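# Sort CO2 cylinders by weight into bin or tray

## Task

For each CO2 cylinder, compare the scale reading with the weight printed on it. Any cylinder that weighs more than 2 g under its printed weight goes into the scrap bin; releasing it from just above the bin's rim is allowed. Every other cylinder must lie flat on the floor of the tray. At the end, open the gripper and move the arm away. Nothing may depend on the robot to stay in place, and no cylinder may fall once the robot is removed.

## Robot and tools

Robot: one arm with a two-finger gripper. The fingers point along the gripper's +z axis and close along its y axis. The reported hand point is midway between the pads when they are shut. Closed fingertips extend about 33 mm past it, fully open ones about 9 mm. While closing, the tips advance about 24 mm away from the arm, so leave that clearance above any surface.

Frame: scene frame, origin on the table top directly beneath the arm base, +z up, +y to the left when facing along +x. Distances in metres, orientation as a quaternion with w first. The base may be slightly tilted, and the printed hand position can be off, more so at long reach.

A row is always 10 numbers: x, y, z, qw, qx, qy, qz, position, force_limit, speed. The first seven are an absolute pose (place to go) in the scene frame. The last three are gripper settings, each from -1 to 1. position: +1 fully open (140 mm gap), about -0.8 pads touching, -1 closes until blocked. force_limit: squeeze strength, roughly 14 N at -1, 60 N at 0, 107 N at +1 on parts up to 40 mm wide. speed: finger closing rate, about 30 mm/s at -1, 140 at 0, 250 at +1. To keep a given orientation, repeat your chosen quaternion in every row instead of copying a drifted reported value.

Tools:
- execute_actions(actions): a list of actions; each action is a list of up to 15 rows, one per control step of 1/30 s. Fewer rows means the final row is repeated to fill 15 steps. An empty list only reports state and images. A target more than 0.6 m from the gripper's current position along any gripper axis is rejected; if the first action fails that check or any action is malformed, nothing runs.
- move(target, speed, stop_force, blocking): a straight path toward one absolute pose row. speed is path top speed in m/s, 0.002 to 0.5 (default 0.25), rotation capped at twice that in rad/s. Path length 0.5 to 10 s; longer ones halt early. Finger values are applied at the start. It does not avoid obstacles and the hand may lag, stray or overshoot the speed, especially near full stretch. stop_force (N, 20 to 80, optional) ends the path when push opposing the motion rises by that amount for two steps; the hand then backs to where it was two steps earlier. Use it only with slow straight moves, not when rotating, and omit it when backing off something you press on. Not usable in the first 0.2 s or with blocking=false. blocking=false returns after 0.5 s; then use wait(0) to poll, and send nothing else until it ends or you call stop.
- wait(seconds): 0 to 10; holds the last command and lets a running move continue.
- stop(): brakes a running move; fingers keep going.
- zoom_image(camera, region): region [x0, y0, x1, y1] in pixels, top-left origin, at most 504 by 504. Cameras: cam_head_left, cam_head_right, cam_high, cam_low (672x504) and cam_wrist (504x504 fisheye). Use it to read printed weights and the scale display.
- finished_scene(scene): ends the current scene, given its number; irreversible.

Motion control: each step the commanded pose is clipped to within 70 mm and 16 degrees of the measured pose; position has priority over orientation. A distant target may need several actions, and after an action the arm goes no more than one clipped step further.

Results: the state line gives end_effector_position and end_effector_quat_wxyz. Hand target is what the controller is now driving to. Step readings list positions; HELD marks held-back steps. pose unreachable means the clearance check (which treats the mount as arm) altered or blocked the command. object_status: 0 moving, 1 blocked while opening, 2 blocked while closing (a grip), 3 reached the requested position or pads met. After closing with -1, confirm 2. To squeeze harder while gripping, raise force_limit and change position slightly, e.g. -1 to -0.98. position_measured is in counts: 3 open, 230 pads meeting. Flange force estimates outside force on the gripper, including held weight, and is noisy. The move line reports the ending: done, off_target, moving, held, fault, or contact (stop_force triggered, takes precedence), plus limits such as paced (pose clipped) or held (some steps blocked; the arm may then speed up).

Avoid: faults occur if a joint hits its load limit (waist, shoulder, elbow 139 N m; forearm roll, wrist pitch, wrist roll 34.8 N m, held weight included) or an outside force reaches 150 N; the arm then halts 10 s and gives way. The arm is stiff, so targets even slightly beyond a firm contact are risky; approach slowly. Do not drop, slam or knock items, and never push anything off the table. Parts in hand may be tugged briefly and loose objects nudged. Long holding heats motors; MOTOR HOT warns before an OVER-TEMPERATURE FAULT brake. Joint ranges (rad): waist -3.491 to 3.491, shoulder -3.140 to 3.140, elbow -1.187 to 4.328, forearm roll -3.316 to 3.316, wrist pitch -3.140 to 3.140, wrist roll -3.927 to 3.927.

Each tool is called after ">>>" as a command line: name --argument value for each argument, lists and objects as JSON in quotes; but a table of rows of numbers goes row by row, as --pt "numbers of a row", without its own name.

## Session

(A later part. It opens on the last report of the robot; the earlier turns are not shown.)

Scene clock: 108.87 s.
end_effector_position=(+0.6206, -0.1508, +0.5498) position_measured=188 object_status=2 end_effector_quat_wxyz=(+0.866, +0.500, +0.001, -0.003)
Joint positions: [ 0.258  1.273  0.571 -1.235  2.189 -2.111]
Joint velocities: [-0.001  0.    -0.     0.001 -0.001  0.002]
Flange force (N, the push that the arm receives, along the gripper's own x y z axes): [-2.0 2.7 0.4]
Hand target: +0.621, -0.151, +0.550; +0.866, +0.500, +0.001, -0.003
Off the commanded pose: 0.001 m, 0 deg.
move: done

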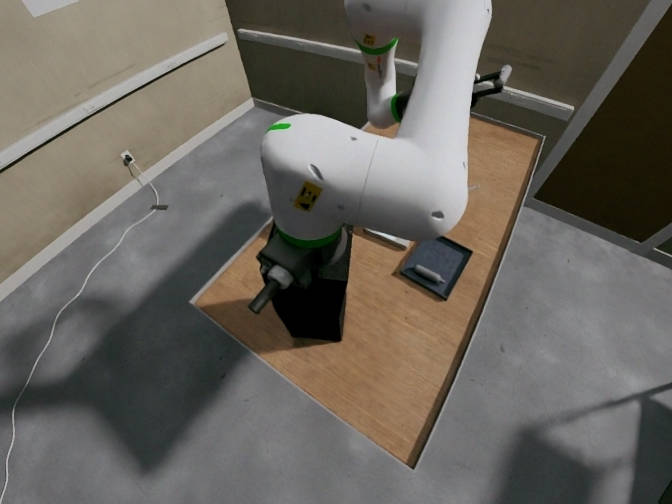

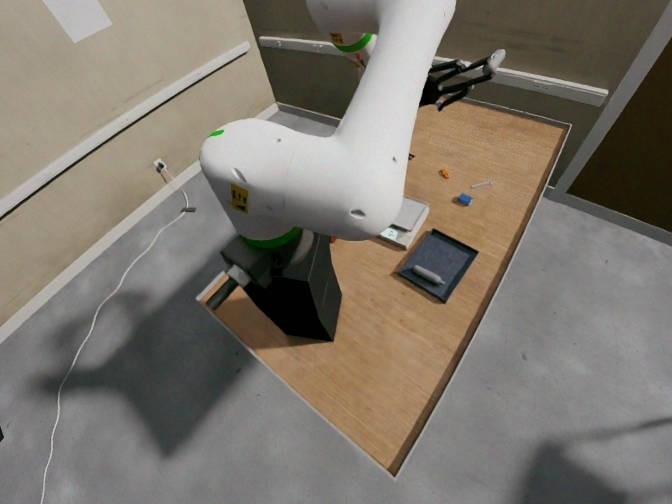

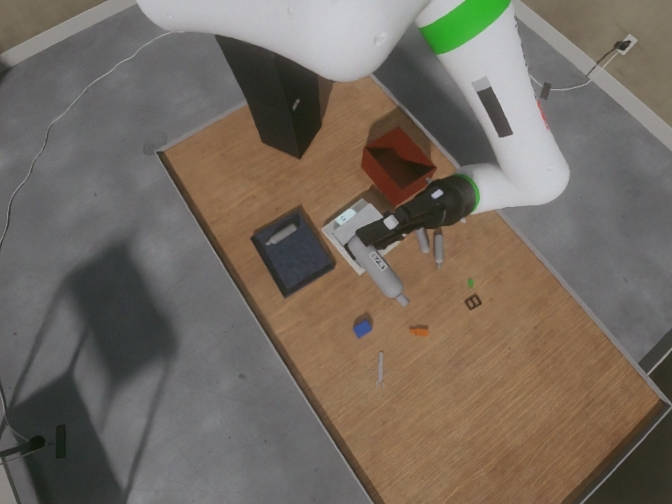

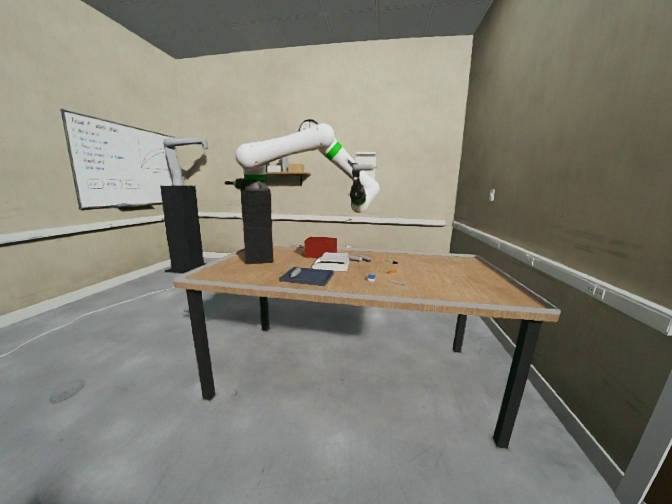

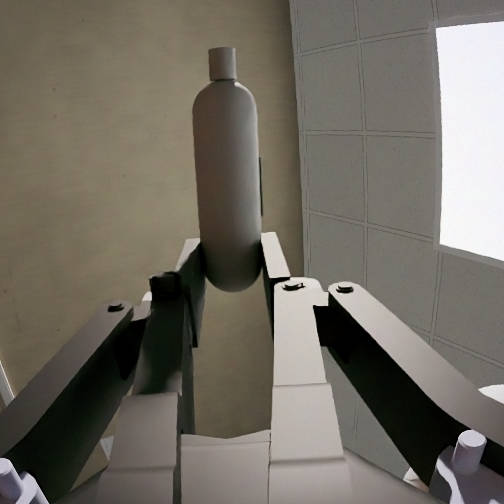

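>>> move --target '[0.465,-0.027,0.14,0,1,0,0,-1,-0.3,0]' --speed 0.4

>>> move --target '[0.465,-0.027,0.103,0,1,0,0,-1,-0.3,0]' --speed 0.05

>>> move --target '[0.465,-0.027,0.103,0,1,0,0,-0.2,-0.3,0]'

>>> wait --seconds 1.5

>>> zoom_image --camera "cam_head_right" --region '[350,190,450,260]'

Scene clock: 119.40 s.
end_effector_position=(+0.4641, -0.0262, +0.1409) position_measured=188 object_status=2 end_effector_quat_wxyz=(-0.000, +1.000, +0.001, +0.002)
Joint positions: [-0.372  0.793 -0.358 -2.929  0.346 -1.44 ]
Joint velocities: [-0.003  0.    -0.002 -0.008 -0.002  0.011]
Flange force (N, the push that the arm receives, along the gripper's own x y z axes): [-0.3 -3.7 -2.4]
Hand target: +0.464, -0.026, +0.141; -0.000, +1.000, +0.001, +0.002
Off the commanded pose: 0.001 m, 0 deg.
move: done

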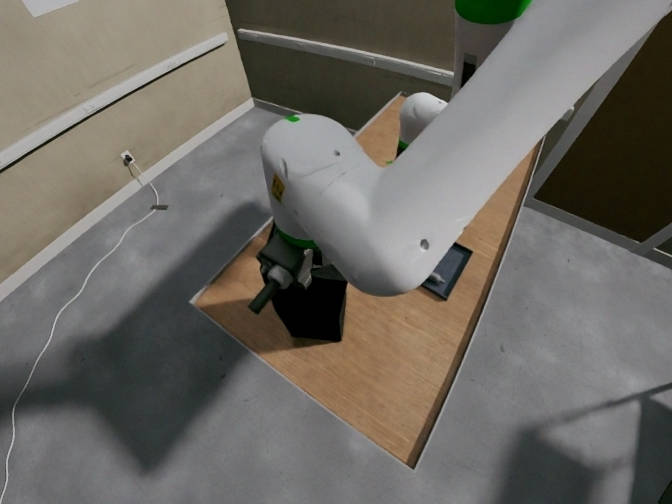

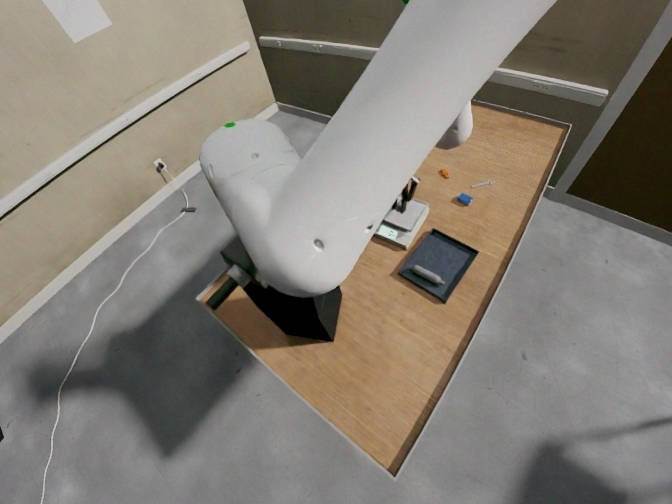

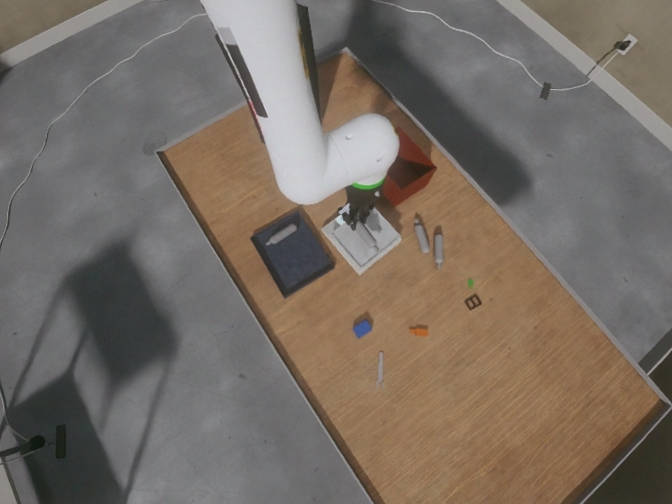

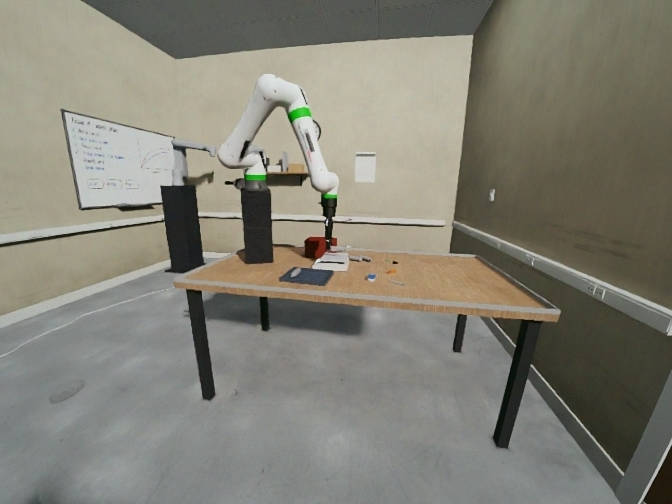

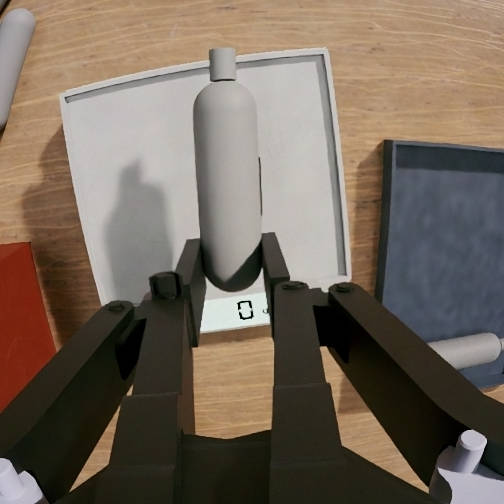

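Scene clock: 120.47 s.
end_effector_position=(+0.4649, -0.0270, +0.1030) position_measured=188 object_status=2 end_effector_quat_wxyz=(+0.000, +1.000, -0.000, +0.000)
Joint positions: [-0.375  0.89  -0.305 -2.897  0.308 -1.473]
Joint velocities: [ 0.     0.001  0.    -0.    -0.    -0.001]
Flange force (N, the push that the arm receives, along the gripper's own x y z axes): [-1.3 -0.6 -4.2]
Hand target: +0.465, -0.027, +0.103; -0.000, +1.000, -0.000, -0.000
Off the commanded pose: 0.000 m, 0 deg.
move: done

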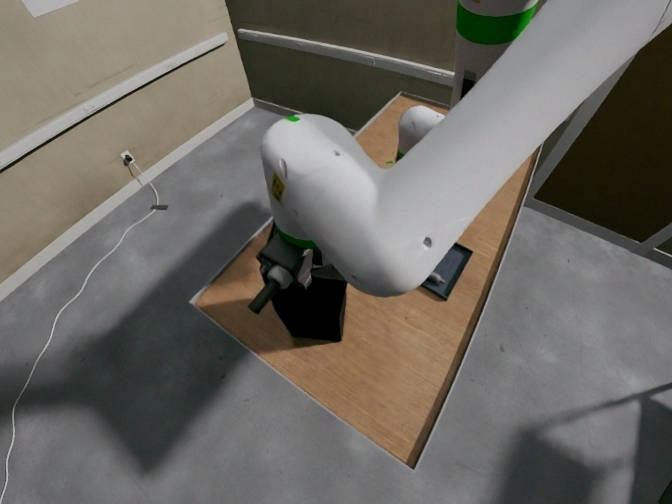

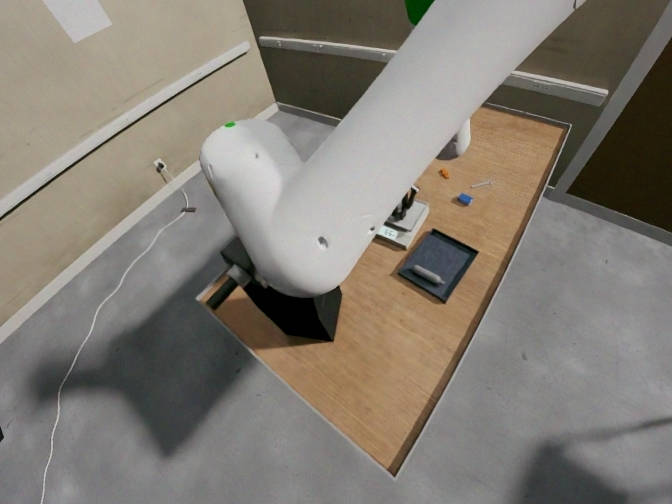

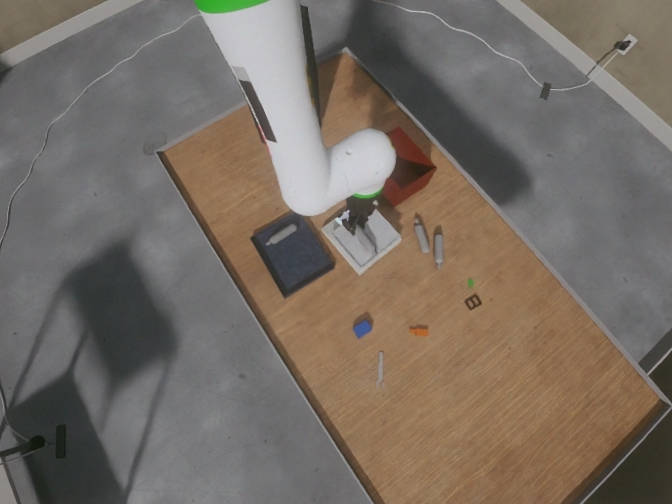

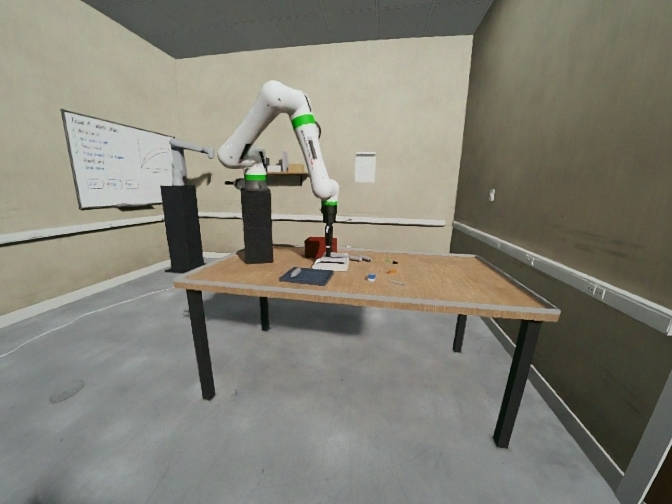

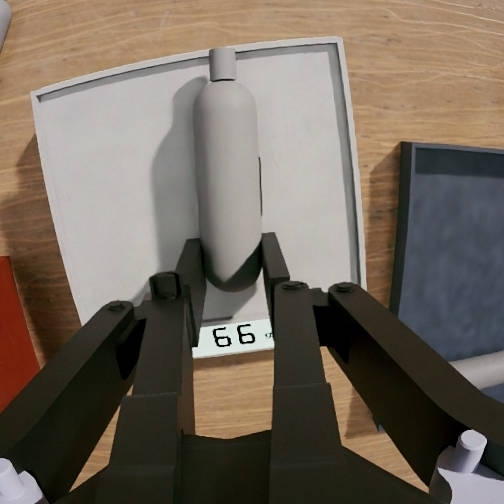

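Scene clock: 121.17 s.
end_effector_position=(+0.4650, -0.0270, +0.1030) position_measured=154 object_status=3 end_effector_quat_wxyz=(+0.000, +1.000, -0.000, +0.000)
Joint positions: [-0.375  0.89  -0.304 -2.897  0.308 -1.473]
Joint velocities: [ 0.    -0.001  0.     0.    -0.     0.   ]
Flange force (N, the push that the arm receives, along the gripper's own x y z axes): [-1.6 -5.2 -4.4]
Hand target: +0.465, -0.027, +0.103; +0.000, +1.000, -0.000, +0.000
Off the commanded pose: 0.000 m, 0 deg.
move: done

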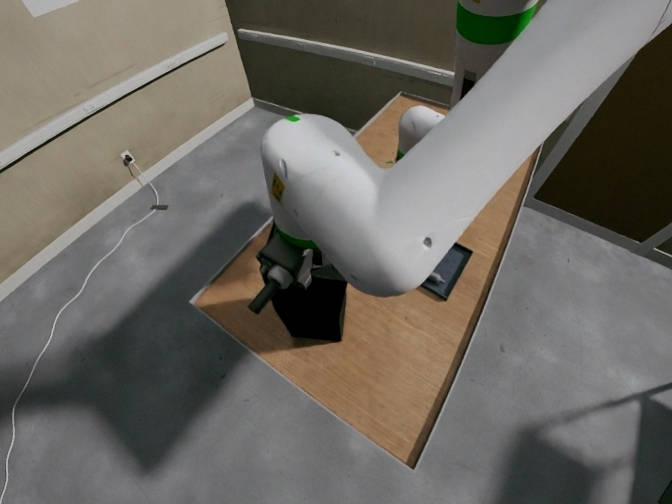

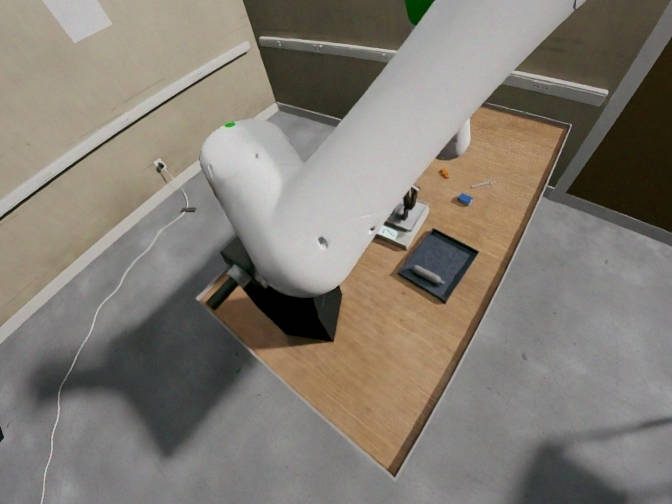

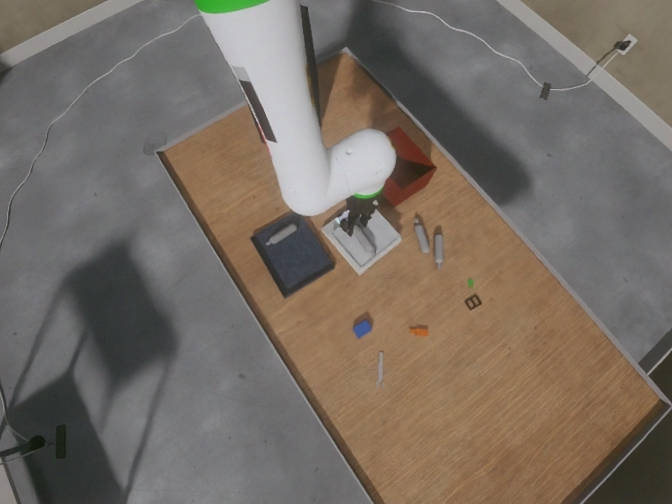

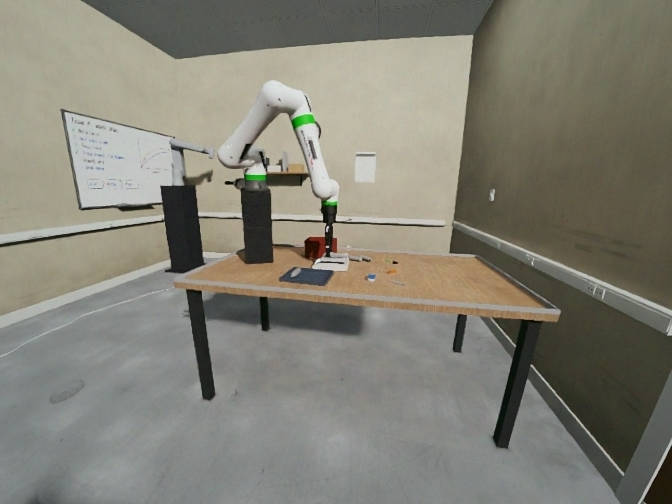

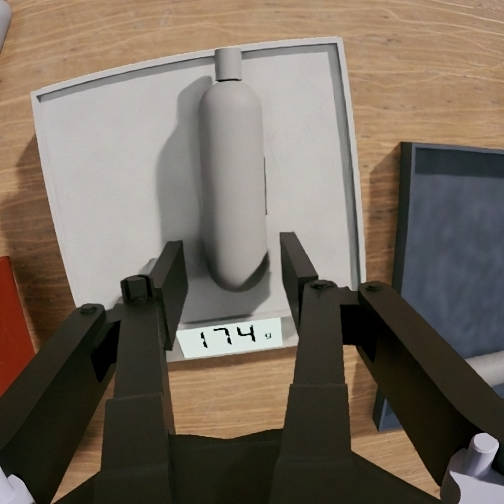

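Scene clock: 122.67 s.
end_effector_position=(+0.4650, -0.0270, +0.1030) position_measured=154 object_status=3 end_effector_quat_wxyz=(+0.000, +1.000, -0.000, -0.000)
Joint positions: [-0.375  0.89  -0.304 -2.897  0.308 -1.472]
Joint velocities: [-0.     0.001  0.     0.001 -0.    -0.   ]
Flange force (N, the push that the arm receives, along the gripper's own x y z axes): [-1.9 -3.2 -3.8]
Hand target: +0.465, -0.027, +0.103; +0.000, +1.000, -0.000, +0.000
Off the commanded pose: 0.000 m, 0 deg.
wait: 1.50 s; at rest by 0.17 s

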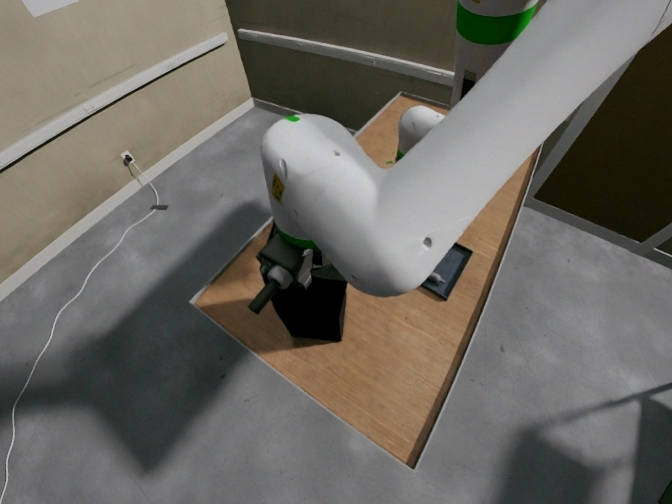

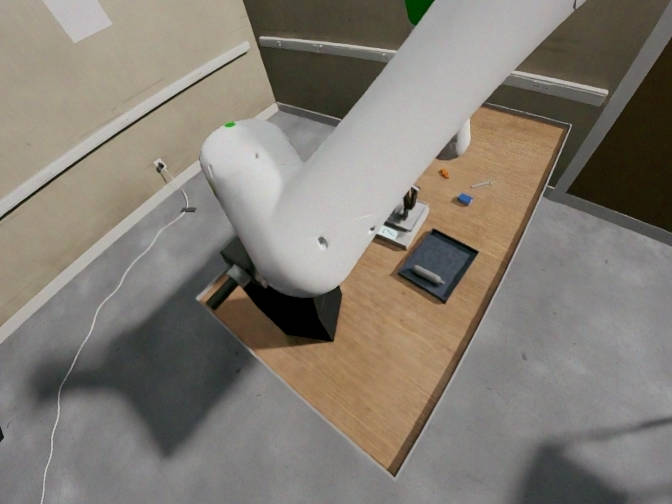

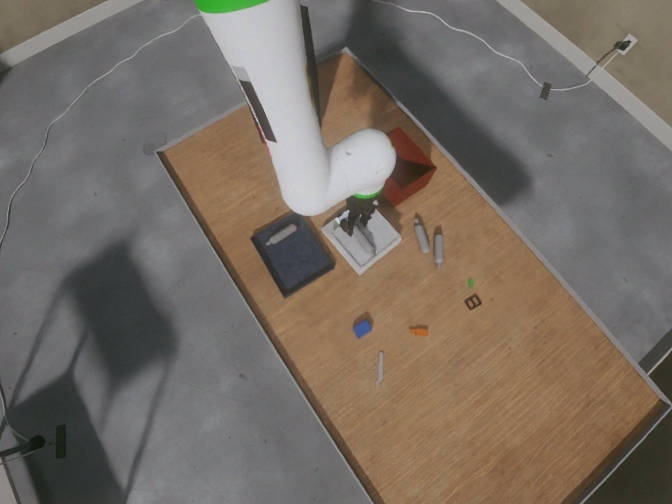

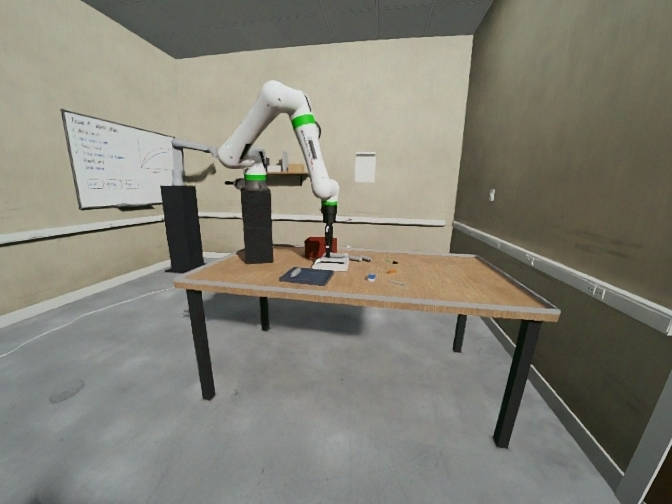

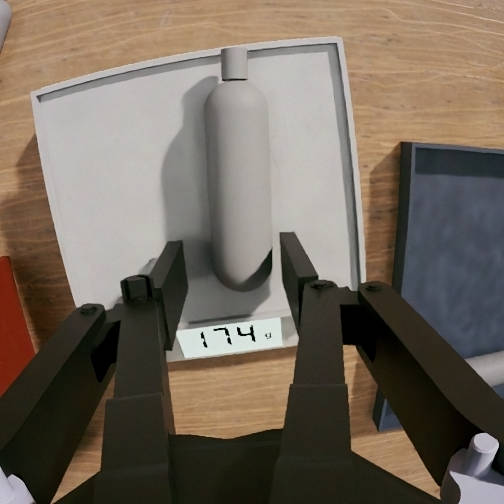

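Region (350, 190, 450, 260) of cam_head_right's 672x504 image, scaled by 5.040, with more detail than that image has; it fills the top 353 rows of this view, and the rest is white.

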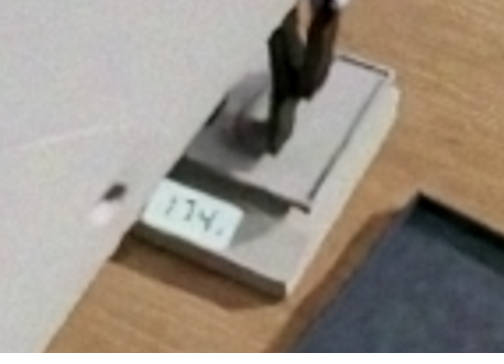

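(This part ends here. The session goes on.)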